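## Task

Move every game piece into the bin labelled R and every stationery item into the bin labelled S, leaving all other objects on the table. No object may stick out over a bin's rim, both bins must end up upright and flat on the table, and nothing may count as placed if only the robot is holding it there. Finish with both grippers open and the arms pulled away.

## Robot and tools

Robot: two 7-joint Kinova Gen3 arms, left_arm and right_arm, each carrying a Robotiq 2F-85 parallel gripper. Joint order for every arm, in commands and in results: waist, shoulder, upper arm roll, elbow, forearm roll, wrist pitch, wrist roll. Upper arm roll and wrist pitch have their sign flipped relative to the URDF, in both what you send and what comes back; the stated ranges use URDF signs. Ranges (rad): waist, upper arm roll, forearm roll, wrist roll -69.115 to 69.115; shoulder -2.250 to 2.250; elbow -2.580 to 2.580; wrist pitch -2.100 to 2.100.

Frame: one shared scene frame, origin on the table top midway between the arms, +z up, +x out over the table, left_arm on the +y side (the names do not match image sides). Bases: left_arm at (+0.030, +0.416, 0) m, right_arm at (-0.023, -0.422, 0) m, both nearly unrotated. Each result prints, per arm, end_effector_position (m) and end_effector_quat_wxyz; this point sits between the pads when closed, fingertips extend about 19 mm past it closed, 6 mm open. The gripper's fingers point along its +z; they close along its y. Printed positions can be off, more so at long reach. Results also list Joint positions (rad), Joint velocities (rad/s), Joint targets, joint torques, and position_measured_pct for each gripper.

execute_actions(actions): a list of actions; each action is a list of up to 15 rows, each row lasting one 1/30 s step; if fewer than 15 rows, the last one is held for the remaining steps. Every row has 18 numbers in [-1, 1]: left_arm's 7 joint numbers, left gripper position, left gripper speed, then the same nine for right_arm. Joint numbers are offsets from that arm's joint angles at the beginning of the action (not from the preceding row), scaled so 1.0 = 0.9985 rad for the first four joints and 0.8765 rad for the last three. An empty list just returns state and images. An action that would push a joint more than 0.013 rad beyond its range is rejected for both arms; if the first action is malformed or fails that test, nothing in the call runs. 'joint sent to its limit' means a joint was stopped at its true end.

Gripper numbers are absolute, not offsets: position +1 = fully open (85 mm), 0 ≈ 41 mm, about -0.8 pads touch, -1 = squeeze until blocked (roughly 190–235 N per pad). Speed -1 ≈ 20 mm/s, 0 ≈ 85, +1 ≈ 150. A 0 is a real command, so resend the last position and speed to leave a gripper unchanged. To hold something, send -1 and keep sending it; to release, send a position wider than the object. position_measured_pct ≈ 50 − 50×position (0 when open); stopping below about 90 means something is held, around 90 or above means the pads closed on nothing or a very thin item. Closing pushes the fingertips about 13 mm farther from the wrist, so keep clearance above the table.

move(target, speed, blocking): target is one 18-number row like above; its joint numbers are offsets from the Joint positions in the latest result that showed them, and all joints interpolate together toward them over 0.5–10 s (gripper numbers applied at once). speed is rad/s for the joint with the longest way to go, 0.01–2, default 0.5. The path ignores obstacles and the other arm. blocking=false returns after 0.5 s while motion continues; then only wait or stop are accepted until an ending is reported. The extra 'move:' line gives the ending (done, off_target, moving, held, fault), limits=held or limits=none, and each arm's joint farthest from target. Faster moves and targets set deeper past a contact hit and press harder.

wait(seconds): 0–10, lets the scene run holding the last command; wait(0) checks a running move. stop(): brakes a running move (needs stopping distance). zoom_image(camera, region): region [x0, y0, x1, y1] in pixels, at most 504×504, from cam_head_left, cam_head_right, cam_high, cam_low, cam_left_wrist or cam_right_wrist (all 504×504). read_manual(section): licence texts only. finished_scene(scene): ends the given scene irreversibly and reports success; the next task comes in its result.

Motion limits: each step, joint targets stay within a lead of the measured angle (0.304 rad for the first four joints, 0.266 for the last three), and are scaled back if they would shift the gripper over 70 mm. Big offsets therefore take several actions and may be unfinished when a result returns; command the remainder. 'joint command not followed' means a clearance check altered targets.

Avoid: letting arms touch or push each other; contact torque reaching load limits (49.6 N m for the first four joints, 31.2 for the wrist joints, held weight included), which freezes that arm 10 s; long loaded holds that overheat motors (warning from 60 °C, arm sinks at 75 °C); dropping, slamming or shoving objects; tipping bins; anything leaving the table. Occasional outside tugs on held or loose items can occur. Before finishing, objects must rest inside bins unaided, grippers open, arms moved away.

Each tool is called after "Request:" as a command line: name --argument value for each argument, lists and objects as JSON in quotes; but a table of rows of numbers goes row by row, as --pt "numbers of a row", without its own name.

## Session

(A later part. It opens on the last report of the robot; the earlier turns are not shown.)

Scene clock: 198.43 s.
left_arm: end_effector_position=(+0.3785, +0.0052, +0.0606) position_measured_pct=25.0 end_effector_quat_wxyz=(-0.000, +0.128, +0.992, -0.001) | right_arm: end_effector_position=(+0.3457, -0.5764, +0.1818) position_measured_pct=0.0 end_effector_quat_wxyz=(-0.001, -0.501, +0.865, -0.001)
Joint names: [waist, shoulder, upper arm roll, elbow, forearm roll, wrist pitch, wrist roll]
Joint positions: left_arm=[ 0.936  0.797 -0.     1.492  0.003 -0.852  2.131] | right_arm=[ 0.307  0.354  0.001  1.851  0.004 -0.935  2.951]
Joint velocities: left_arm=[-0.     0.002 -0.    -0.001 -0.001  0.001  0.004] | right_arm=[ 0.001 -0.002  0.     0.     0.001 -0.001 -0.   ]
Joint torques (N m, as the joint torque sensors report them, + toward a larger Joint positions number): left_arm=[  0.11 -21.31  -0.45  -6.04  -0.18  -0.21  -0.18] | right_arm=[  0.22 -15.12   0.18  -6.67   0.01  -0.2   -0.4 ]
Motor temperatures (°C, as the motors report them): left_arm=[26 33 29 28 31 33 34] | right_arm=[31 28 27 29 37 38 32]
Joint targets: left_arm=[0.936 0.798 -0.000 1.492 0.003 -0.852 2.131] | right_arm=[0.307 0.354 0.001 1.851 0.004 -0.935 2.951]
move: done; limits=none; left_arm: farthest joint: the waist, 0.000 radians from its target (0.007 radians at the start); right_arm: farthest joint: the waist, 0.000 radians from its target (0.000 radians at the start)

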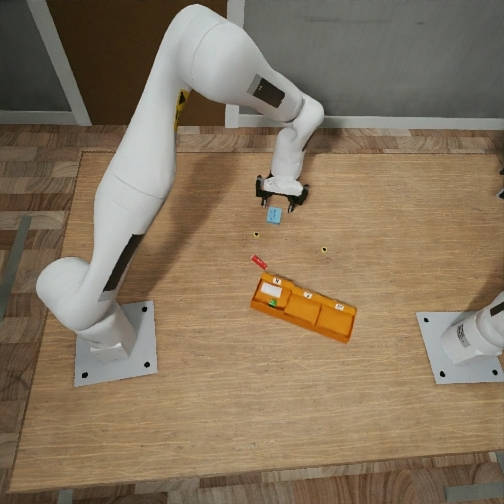

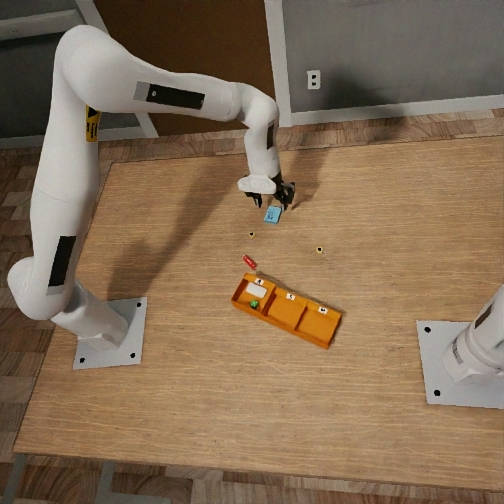

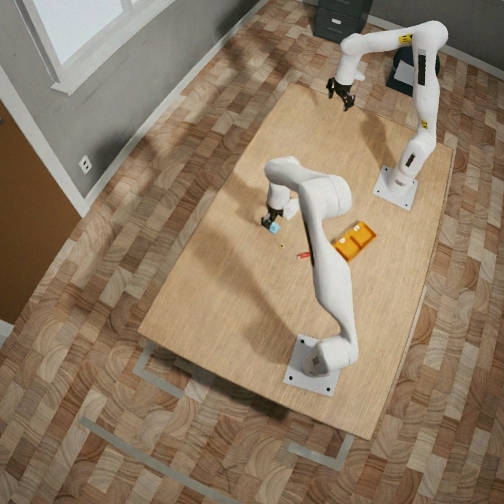

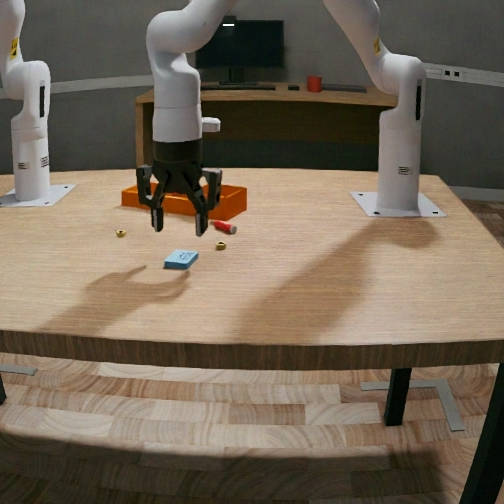

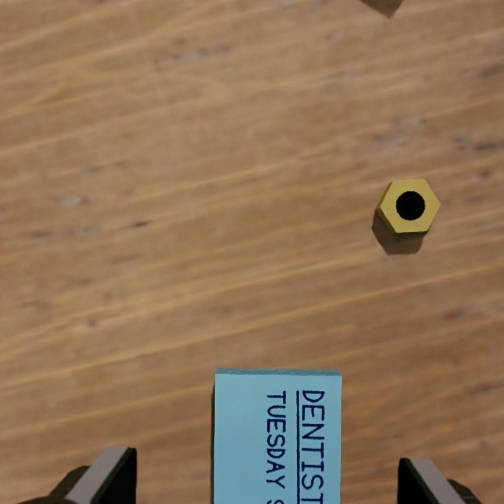

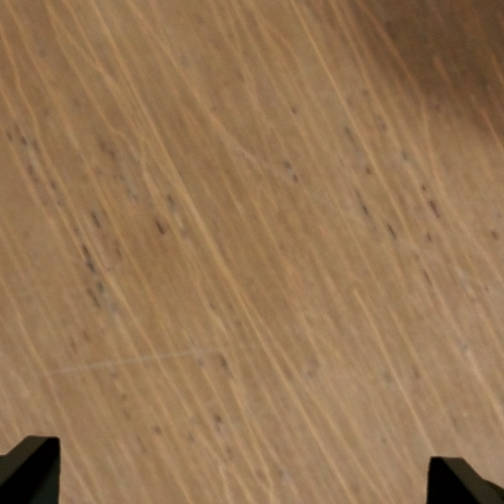

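Request:
move --target '[0,0.068,0,0.019,0,0.099,0,0.5,0, 0,0,0,0,0,0,0,1,0]' --speed 0.2

Request:
move --target '[0,0,0,0,0,0,0,-1,0, 0,0,0,0,0,0,0,1,0]'

Request:
wait --seconds 0.5

Scene clock: 205.53 s.
left_arm: end_effector_position=(+0.3789, +0.0049, +0.0198) position_measured_pct=25.0 end_effector_quat_wxyz=(-0.000, +0.128, +0.992, -0.001) | right_arm: end_effector_position=(+0.3457, -0.5764, +0.1818) position_measured_pct=0.0 end_effector_quat_wxyz=(-0.001, -0.501, +0.865, -0.001)
Joint names: [waist, shoulder, upper arm roll, elbow, forearm roll, wrist pitch, wrist roll]
Joint positions: left_arm=[ 0.936  0.865 -0.     1.511  0.003 -0.765  2.131] | right_arm=[ 0.307  0.354  0.001  1.851  0.004 -0.935  2.951]
Joint velocities: left_arm=[-0.001  0.003  0.     0.     0.     0.    -0.001] | right_arm=[ 0.    -0.    -0.    -0.001 -0.001 -0.002  0.   ]
Joint torques (N m, as the joint torque sensors report them, + toward a larger Joint positions number): left_arm=[  0.14 -21.53  -0.47  -5.62  -0.12  -0.17  -0.24] | right_arm=[  0.17 -15.09   0.2   -6.79   0.05  -0.26  -0.43]
Motor temperatures (°C, as the motors report them): left_arm=[26 34 29 28 31 33 34] | right_arm=[31 28 27 29 37 38 32]
Joint targets: left_arm=[0.936 0.865 -0.000 1.511 0.003 -0.765 2.131] | right_arm=[0.307 0.354 0.001 1.851 0.004 -0.935 2.951]
move: done; limits=none; left_arm: farthest joint: the waist, 0.000 radians from its target (0.000 radians at the start); right_arm: farthest joint: the waist, 0.000 radians from its target (0.000 radians at the start)

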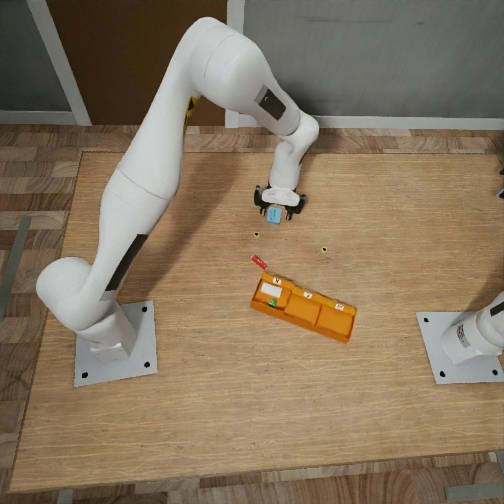

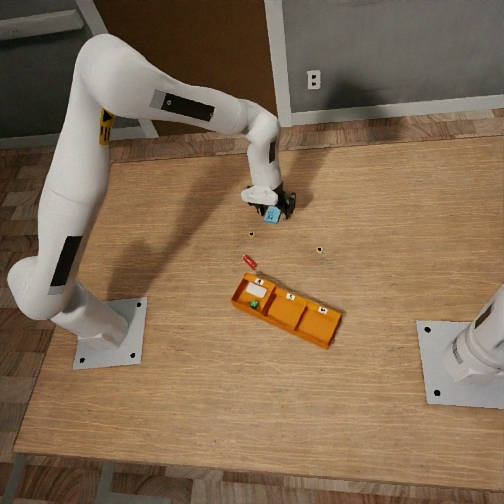

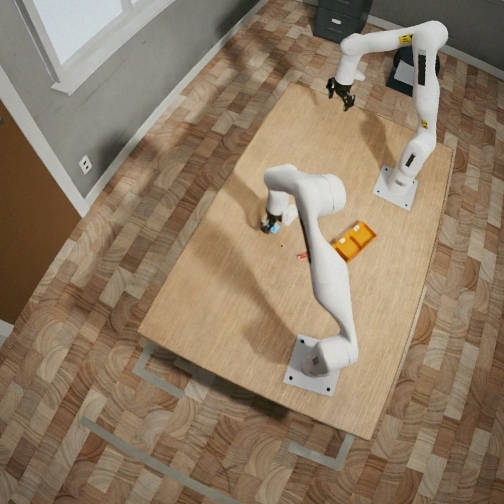

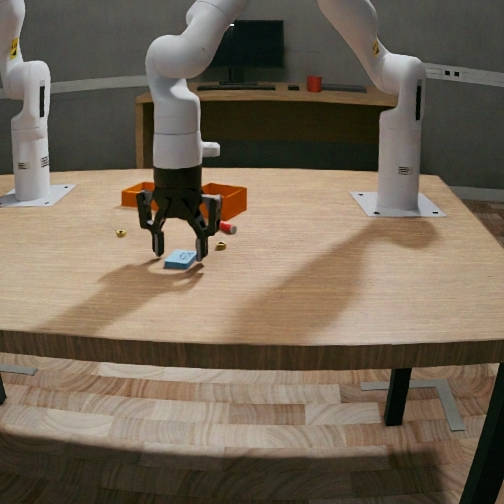

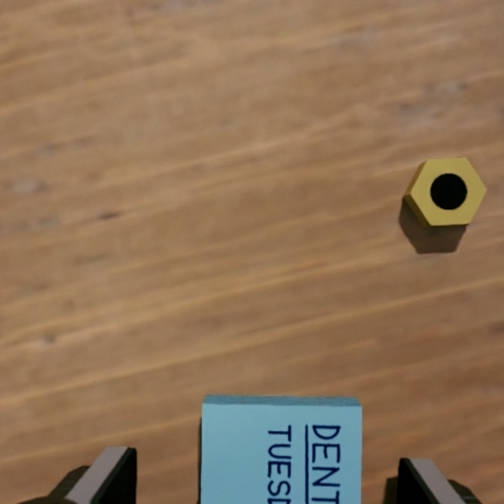

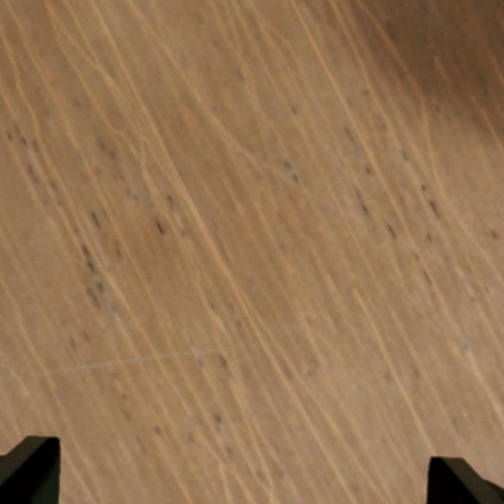

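Scene clock: 206.23 s.
left_arm: end_effector_position=(+0.3791, +0.0046, +0.0207) position_measured_pct=58.3 end_effector_quat_wxyz=(+0.000, +0.128, +0.992, -0.001) | right_arm: end_effector_position=(+0.3457, -0.5764, +0.1818) position_measured_pct=0.0 end_effector_quat_wxyz=(-0.001, -0.501, +0.865, -0.001)
Joint names: [waist, shoulder, upper arm roll, elbow, forearm roll, wrist pitch, wrist roll]
Joint positions: left_arm=[ 0.936  0.863 -0.     1.511  0.003 -0.766  2.131] | right_arm=[ 0.307  0.354  0.001  1.851  0.004 -0.935  2.951]
Joint velocities: left_arm=[ 0.     0.001 -0.001  0.     0.     0.    -0.   ] | right_arm=[ 0.     0.     0.    -0.001 -0.001 -0.     0.   ]
Joint torques (N m, as the joint torque sensors report them, + toward a larger Joint positions number): left_arm=[  0.11 -20.51  -0.42  -5.43  -0.19  -0.04  -0.26] | right_arm=[  0.12 -15.04   0.25  -6.71   0.05  -0.24  -0.42]
Motor temperatures (°C, as the motors report them): left_arm=[26 34 29 28 31 33 34] | right_arm=[31 28 27 29 37 38 32]
Joint targets: left_arm=[0.936 0.865 -0.000 1.511 0.003 -0.765 2.131] | right_arm=[0.307 0.354 0.001 1.851 0.004 -0.935 2.951]
move: done; limits=none; left_arm: farthest joint: the shoulder, 0.002 radians from its target (0.000 radians at the start); right_arm: farthest joint: the waist, 0.000 radians from its target (0.000 radians at the start)

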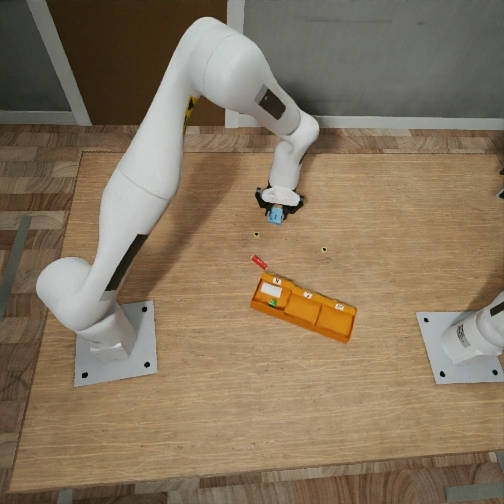

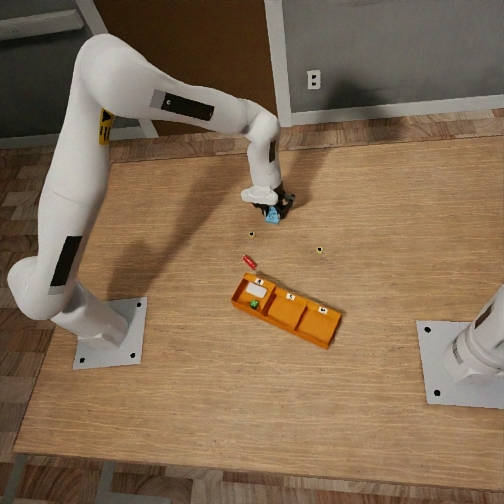

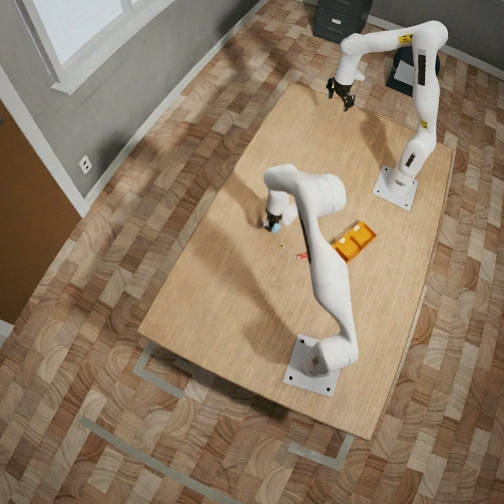

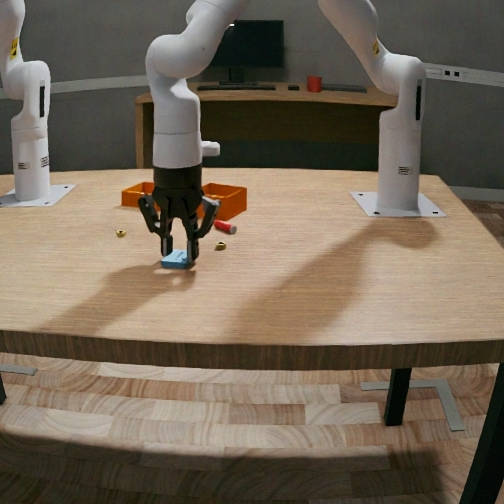

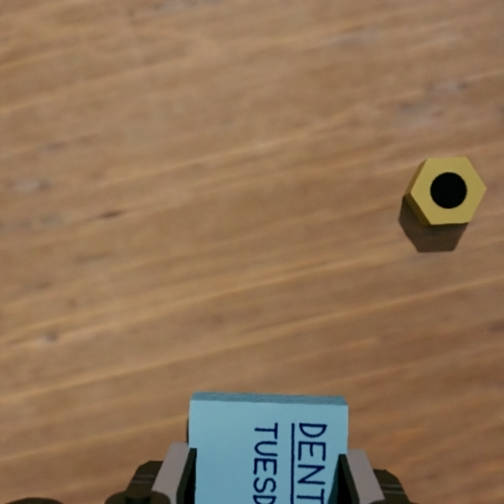

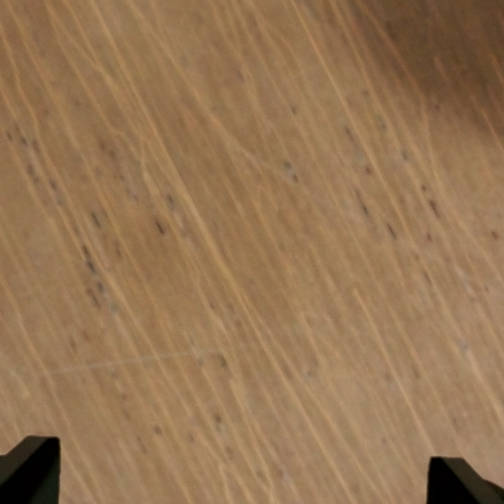

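Scene clock: 206.73 s.
left_arm: end_effector_position=(+0.3791, +0.0046, +0.0207) position_measured_pct=58.3 end_effector_quat_wxyz=(+0.000, +0.128, +0.992, -0.001) | right_arm: end_effector_position=(+0.3457, -0.5764, +0.1818) position_measured_pct=0.0 end_effector_quat_wxyz=(-0.001, -0.501, +0.865, -0.001)
Joint names: [waist, shoulder, upper arm roll, elbow, forearm roll, wrist pitch, wrist roll]
Joint positions: left_arm=[ 0.936  0.863 -0.     1.511  0.003 -0.766  2.131] | right_arm=[ 0.307  0.354  0.001  1.851  0.004 -0.935  2.951]
Joint velocities: left_arm=[ 0.    -0.001  0.001 -0.     0.001  0.     0.001] | right_arm=[ 0.     0.    -0.    -0.    -0.002  0.     0.   ]
Joint torques (N m, as the joint torque sensors report them, + toward a larger Joint positions number): left_arm=[  0.11 -20.46  -0.51  -5.34  -0.22   0.    -0.27] | right_arm=[  0.29 -15.04   0.07  -6.57   0.03  -0.22  -0.37]
Motor temperatures (°C, as the motors report them): left_arm=[26 34 29 28 31 33 34] | right_arm=[31 28 27 29 37 38 32]
Joint targets: left_arm=[0.936 0.865 -0.000 1.511 0.003 -0.765 2.131] | right_arm=[0.307 0.354 0.001 1.851 0.004 -0.935 2.951]
wait: 0.50 s; at rest by 0.17 s

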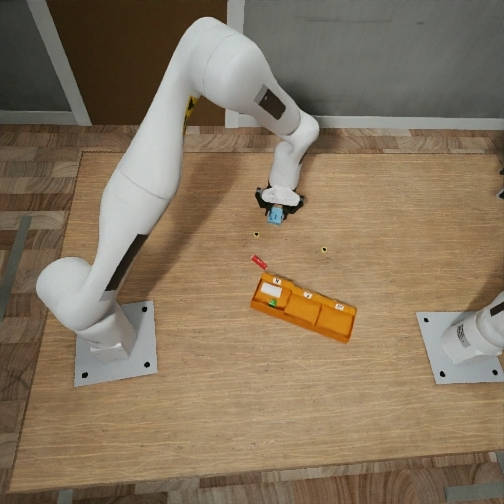

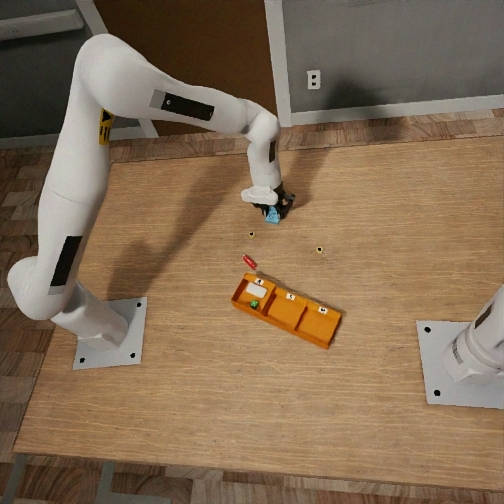

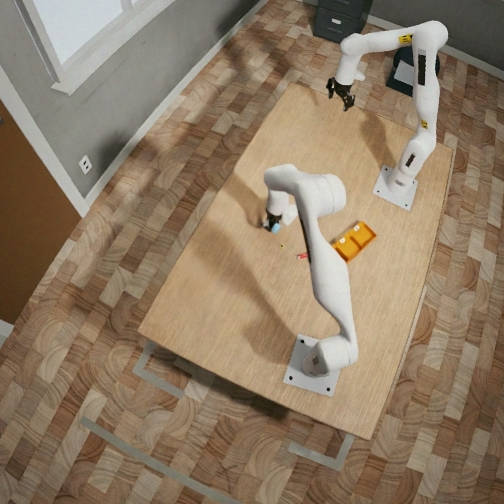

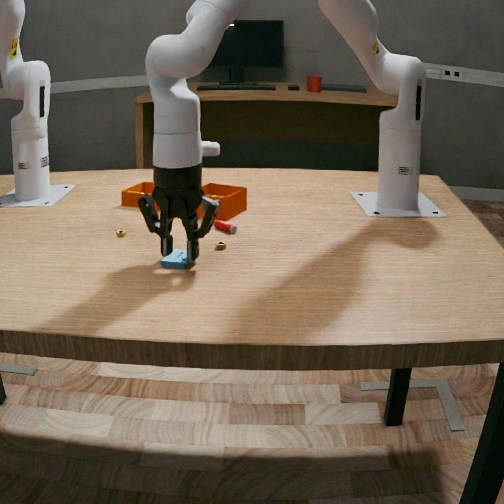

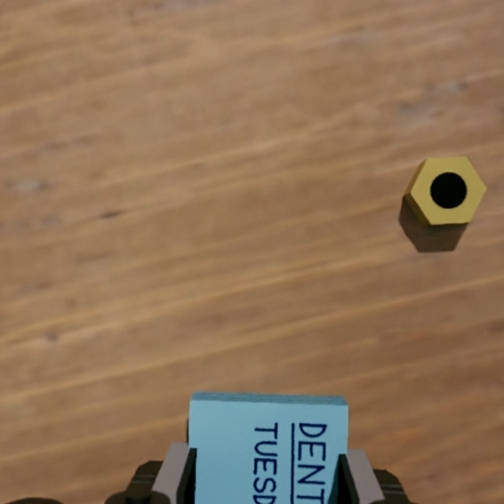

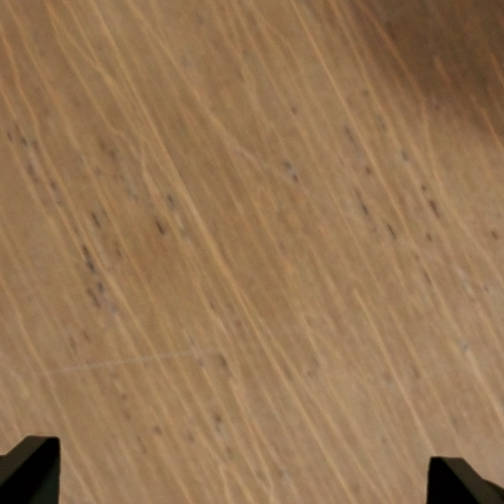

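Request:
move --target '[0,-0.2,0,0,0,-0.22,-0.4,-1,0, 0,0,0,0,0,0,0,1,0]' --speed 0.6

Request:
move --target '[0.594,-0.12,0,0.222,0,0.106,-0.977,-1,0, 0,0,0,0,0,0,0,1,0]' --speed 0.8

Scene clock: 218.67 s.
left_arm: end_effector_position=(+0.3668, +0.0177, +0.1264) position_measured_pct=58.3 end_effector_quat_wxyz=(+0.003, +0.300, +0.954, -0.003) | right_arm: end_effector_position=(+0.3457, -0.5764, +0.1818) position_measured_pct=0.0 end_effector_quat_wxyz=(-0.001, -0.501, +0.865, -0.001)
Joint names: [waist, shoulder, upper arm roll, elbow, forearm roll, wrist pitch, wrist roll]
Joint positions: left_arm=[ 0.936  0.664 -0.     1.51   0.003 -0.959  1.781] | right_arm=[ 0.307  0.354  0.001  1.851  0.004 -0.935  2.951]
Joint velocities: left_arm=[ 0.    -0.002 -0.     0.001  0.001  0.    -0.001] | right_arm=[-0.001 -0.001 -0.     0.     0.002 -0.001 -0.   ]
Joint torques (N m, as the joint torque sensors report them, + toward a larger Joint positions number): left_arm=[  0.16 -20.34  -0.28  -6.84  -0.24  -0.29  -0.31] | right_arm=[  0.18 -15.03   0.17  -6.75  -0.02  -0.1   -0.48]
Motor temperatures (°C, as the motors report them): left_arm=[26 34 29 28 31 33 34] | right_arm=[31 28 27 29 37 38 32]
Joint targets: left_arm=[0.936 0.664 -0.000 1.511 0.003 -0.959 1.781] | right_arm=[0.307 0.354 0.001 1.851 0.004 -0.935 2.951]
move: done; limits=none; left_arm: farthest joint: the shoulder, 0.001 radians from its target (0.200 radians at the start); right_arm: farthest joint: the waist, 0.000 radians from its target (0.000 radians at the start)

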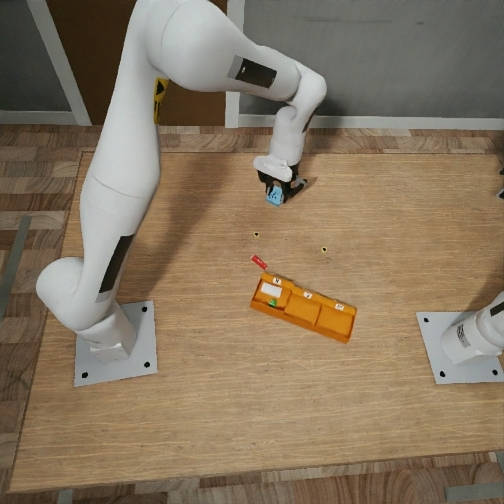

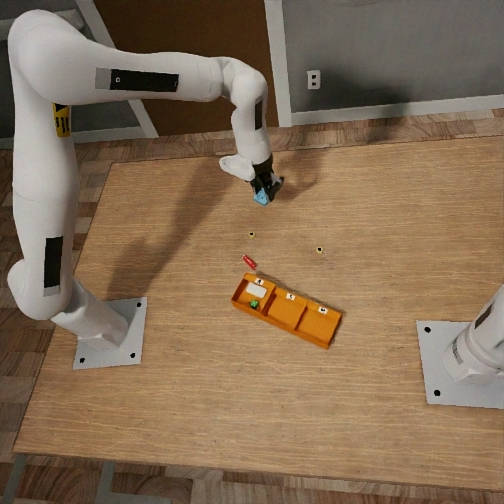

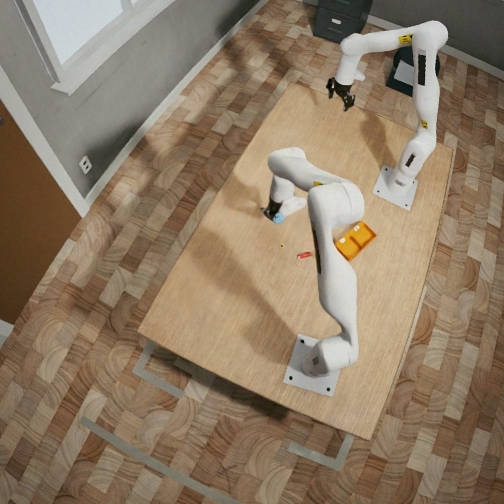

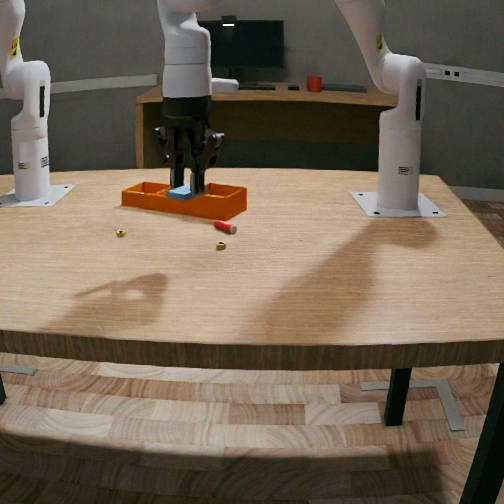

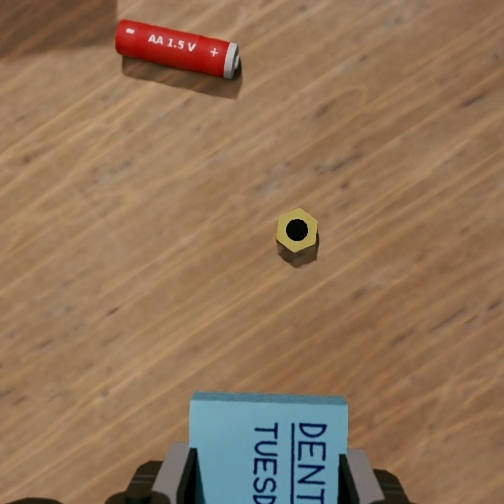

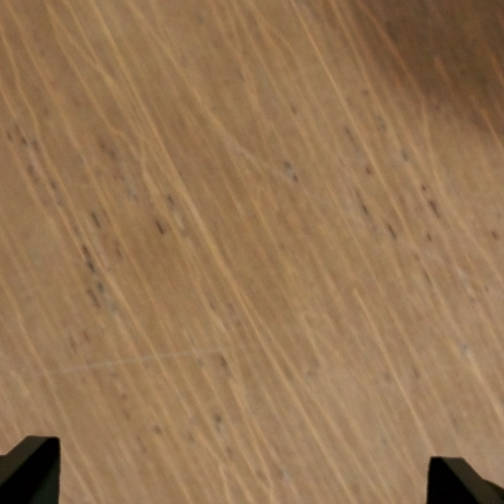

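Scene clock: 220.37 s.
left_arm: end_effector_position=(+0.0769, -0.0395, +0.1296) position_measured_pct=58.3 end_effector_quat_wxyz=(-0.001, +0.857, +0.516, -0.001) | right_arm: end_effector_position=(+0.3457, -0.5764, +0.1818) position_measured_pct=0.0 end_effector_quat_wxyz=(-0.001, -0.501, +0.865, -0.001)
Joint names: [waist, shoulder, upper arm roll, elbow, forearm roll, wrist pitch, wrist roll]
Joint positions: left_arm=[ 1.529  0.544 -0.     1.732  0.003 -0.866  0.924] | right_arm=[ 0.307  0.354  0.001  1.851  0.004 -0.935  2.951]
Joint velocities: left_arm=[ 0.003 -0.001  0.     0.     0.     0.001  0.   ] | right_arm=[-0.    -0.001 -0.     0.001  0.002  0.001 -0.   ]
Joint torques (N m, as the joint torque sensors report them, + toward a larger Joint positions number): left_arm=[  0.3  -17.4   -0.2   -6.36  -0.23  -0.23  -0.15] | right_arm=[  0.1  -15.13   0.24  -6.64  -0.09  -0.26  -0.4 ]
Motor temperatures (°C, as the motors report them): left_arm=[26 34 29 28 31 33 34] | right_arm=[31 28 27 29 37 38 32]
Joint targets: left_arm=[1.529 0.544 -0.000 1.732 0.003 -0.866 0.924] | right_arm=[0.307 0.354 0.001 1.851 0.004 -0.935 2.951]
move: done; limits=none; left_arm: farthest joint: the waist, 0.000 radians from its target (0.593 radians at the start); right_arm: farthest joint: the waist, 0.000 radians from its target (0.000 radians at the start)

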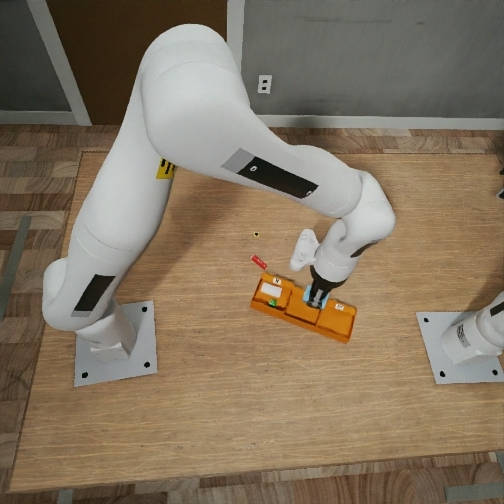

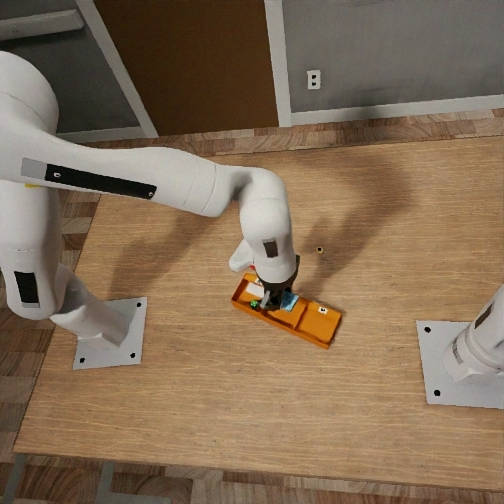

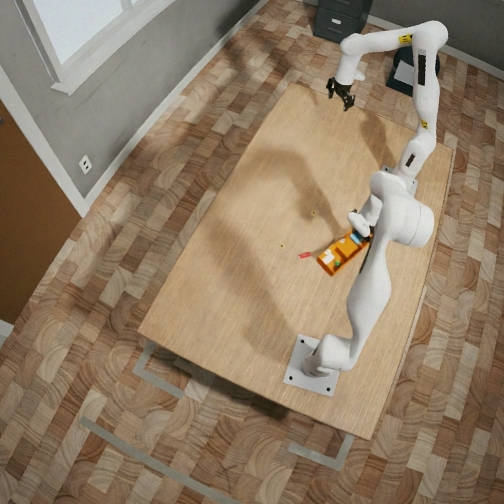

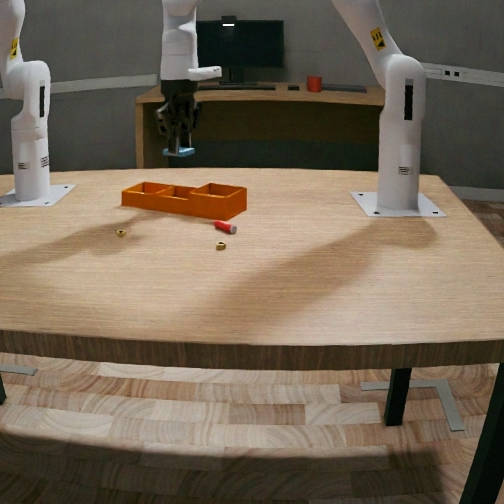

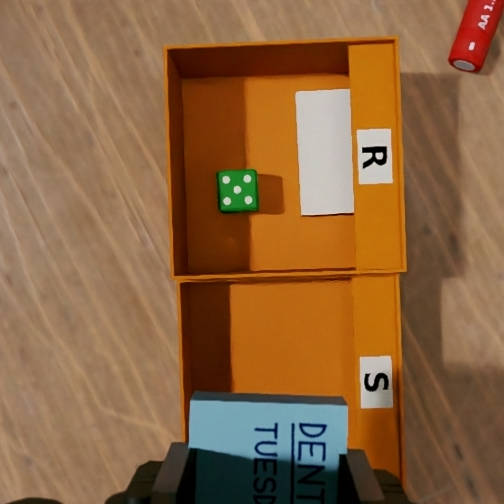

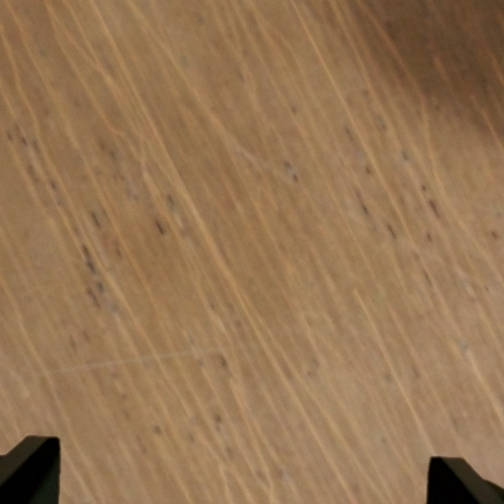

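Request:
move --target '[-0.017,0.125,0,0.106,0,0.264,-0.019,-1,0, 0,0,0,0,0,0,0,1,0]' --speed 0.3

Scene clock: 231.37 s.
left_arm: end_effector_position=(+0.0831, -0.0292, +0.0505) position_measured_pct=58.3 end_effector_quat_wxyz=(-0.000, +0.856, +0.516, -0.001) | right_arm: end_effector_position=(+0.3457, -0.5764, +0.1818) position_measured_pct=0.0 end_effector_quat_wxyz=(-0.001, -0.501, +0.865, -0.001)
Joint names: [waist, shoulder, upper arm roll, elbow, forearm roll, wrist pitch, wrist roll]
Joint positions: left_arm=[ 1.512  0.669 -0.     1.838  0.003 -0.634  0.908] | right_arm=[ 0.307  0.354  0.001  1.851  0.004 -0.935  2.951]
Joint velocities: left_arm=[-0.001  0.004 -0.     0.     0.     0.     0.   ] | right_arm=[ 0.002  0.001  0.    -0.001  0.001  0.     0.   ]
Joint torques (N m, as the joint torque sensors report them, + toward a larger Joint positions number): left_arm=[ -0.08 -17.86  -0.32  -4.64  -0.15  -0.24  -0.23] | right_arm=[  0.08 -15.03   0.3   -6.59   0.03  -0.2   -0.4 ]
Motor temperatures (°C, as the motors report them): left_arm=[26 34 29 28 31 33 34] | right_arm=[31 28 27 29 37 38 32]
Joint targets: left_arm=[1.512 0.669 -0.000 1.838 0.003 -0.634 0.908] | right_arm=[0.307 0.354 0.001 1.851 0.004 -0.935 2.951]
move: done; limits=none; left_arm: farthest joint: the waist, 0.000 radians from its target (0.017 radians at the start); right_arm: farthest joint: the waist, 0.000 radians from its target (0.000 radians at the start)

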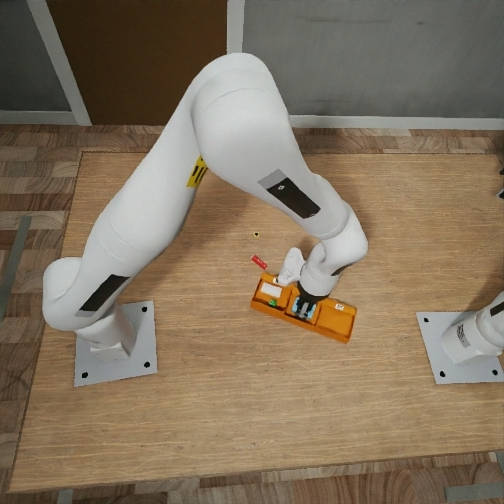

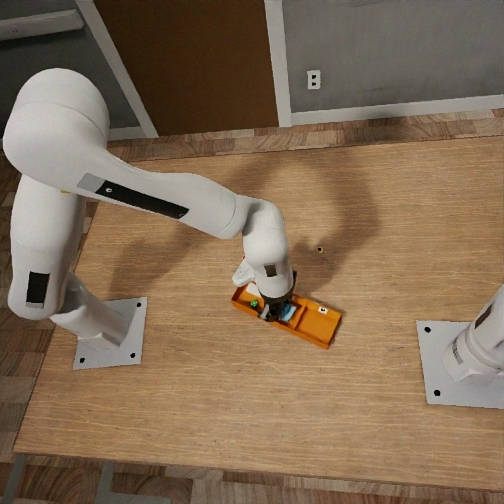

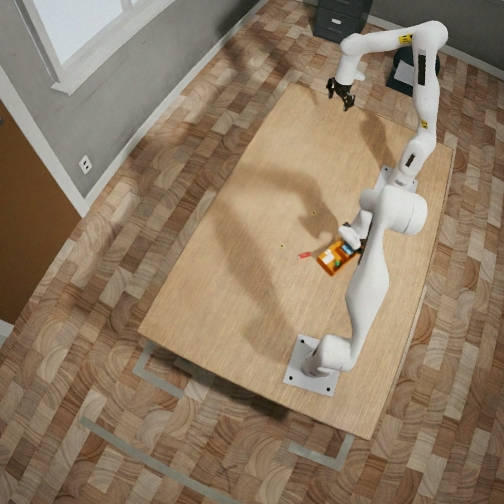

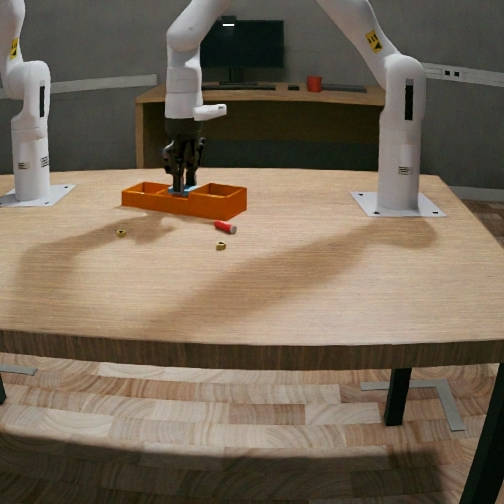

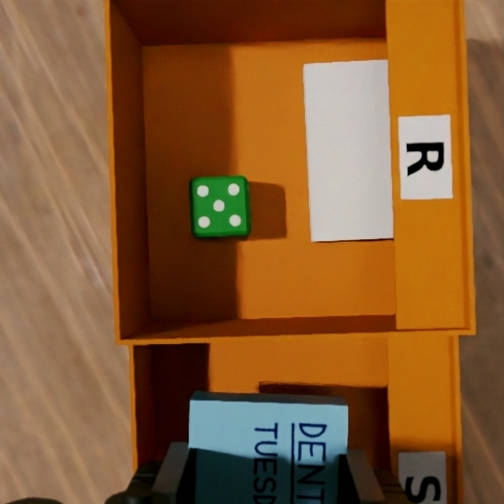

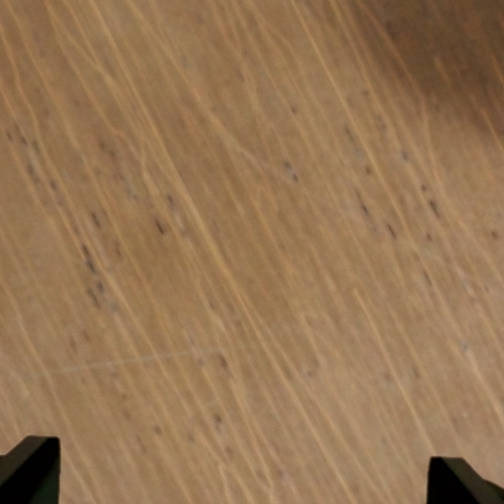

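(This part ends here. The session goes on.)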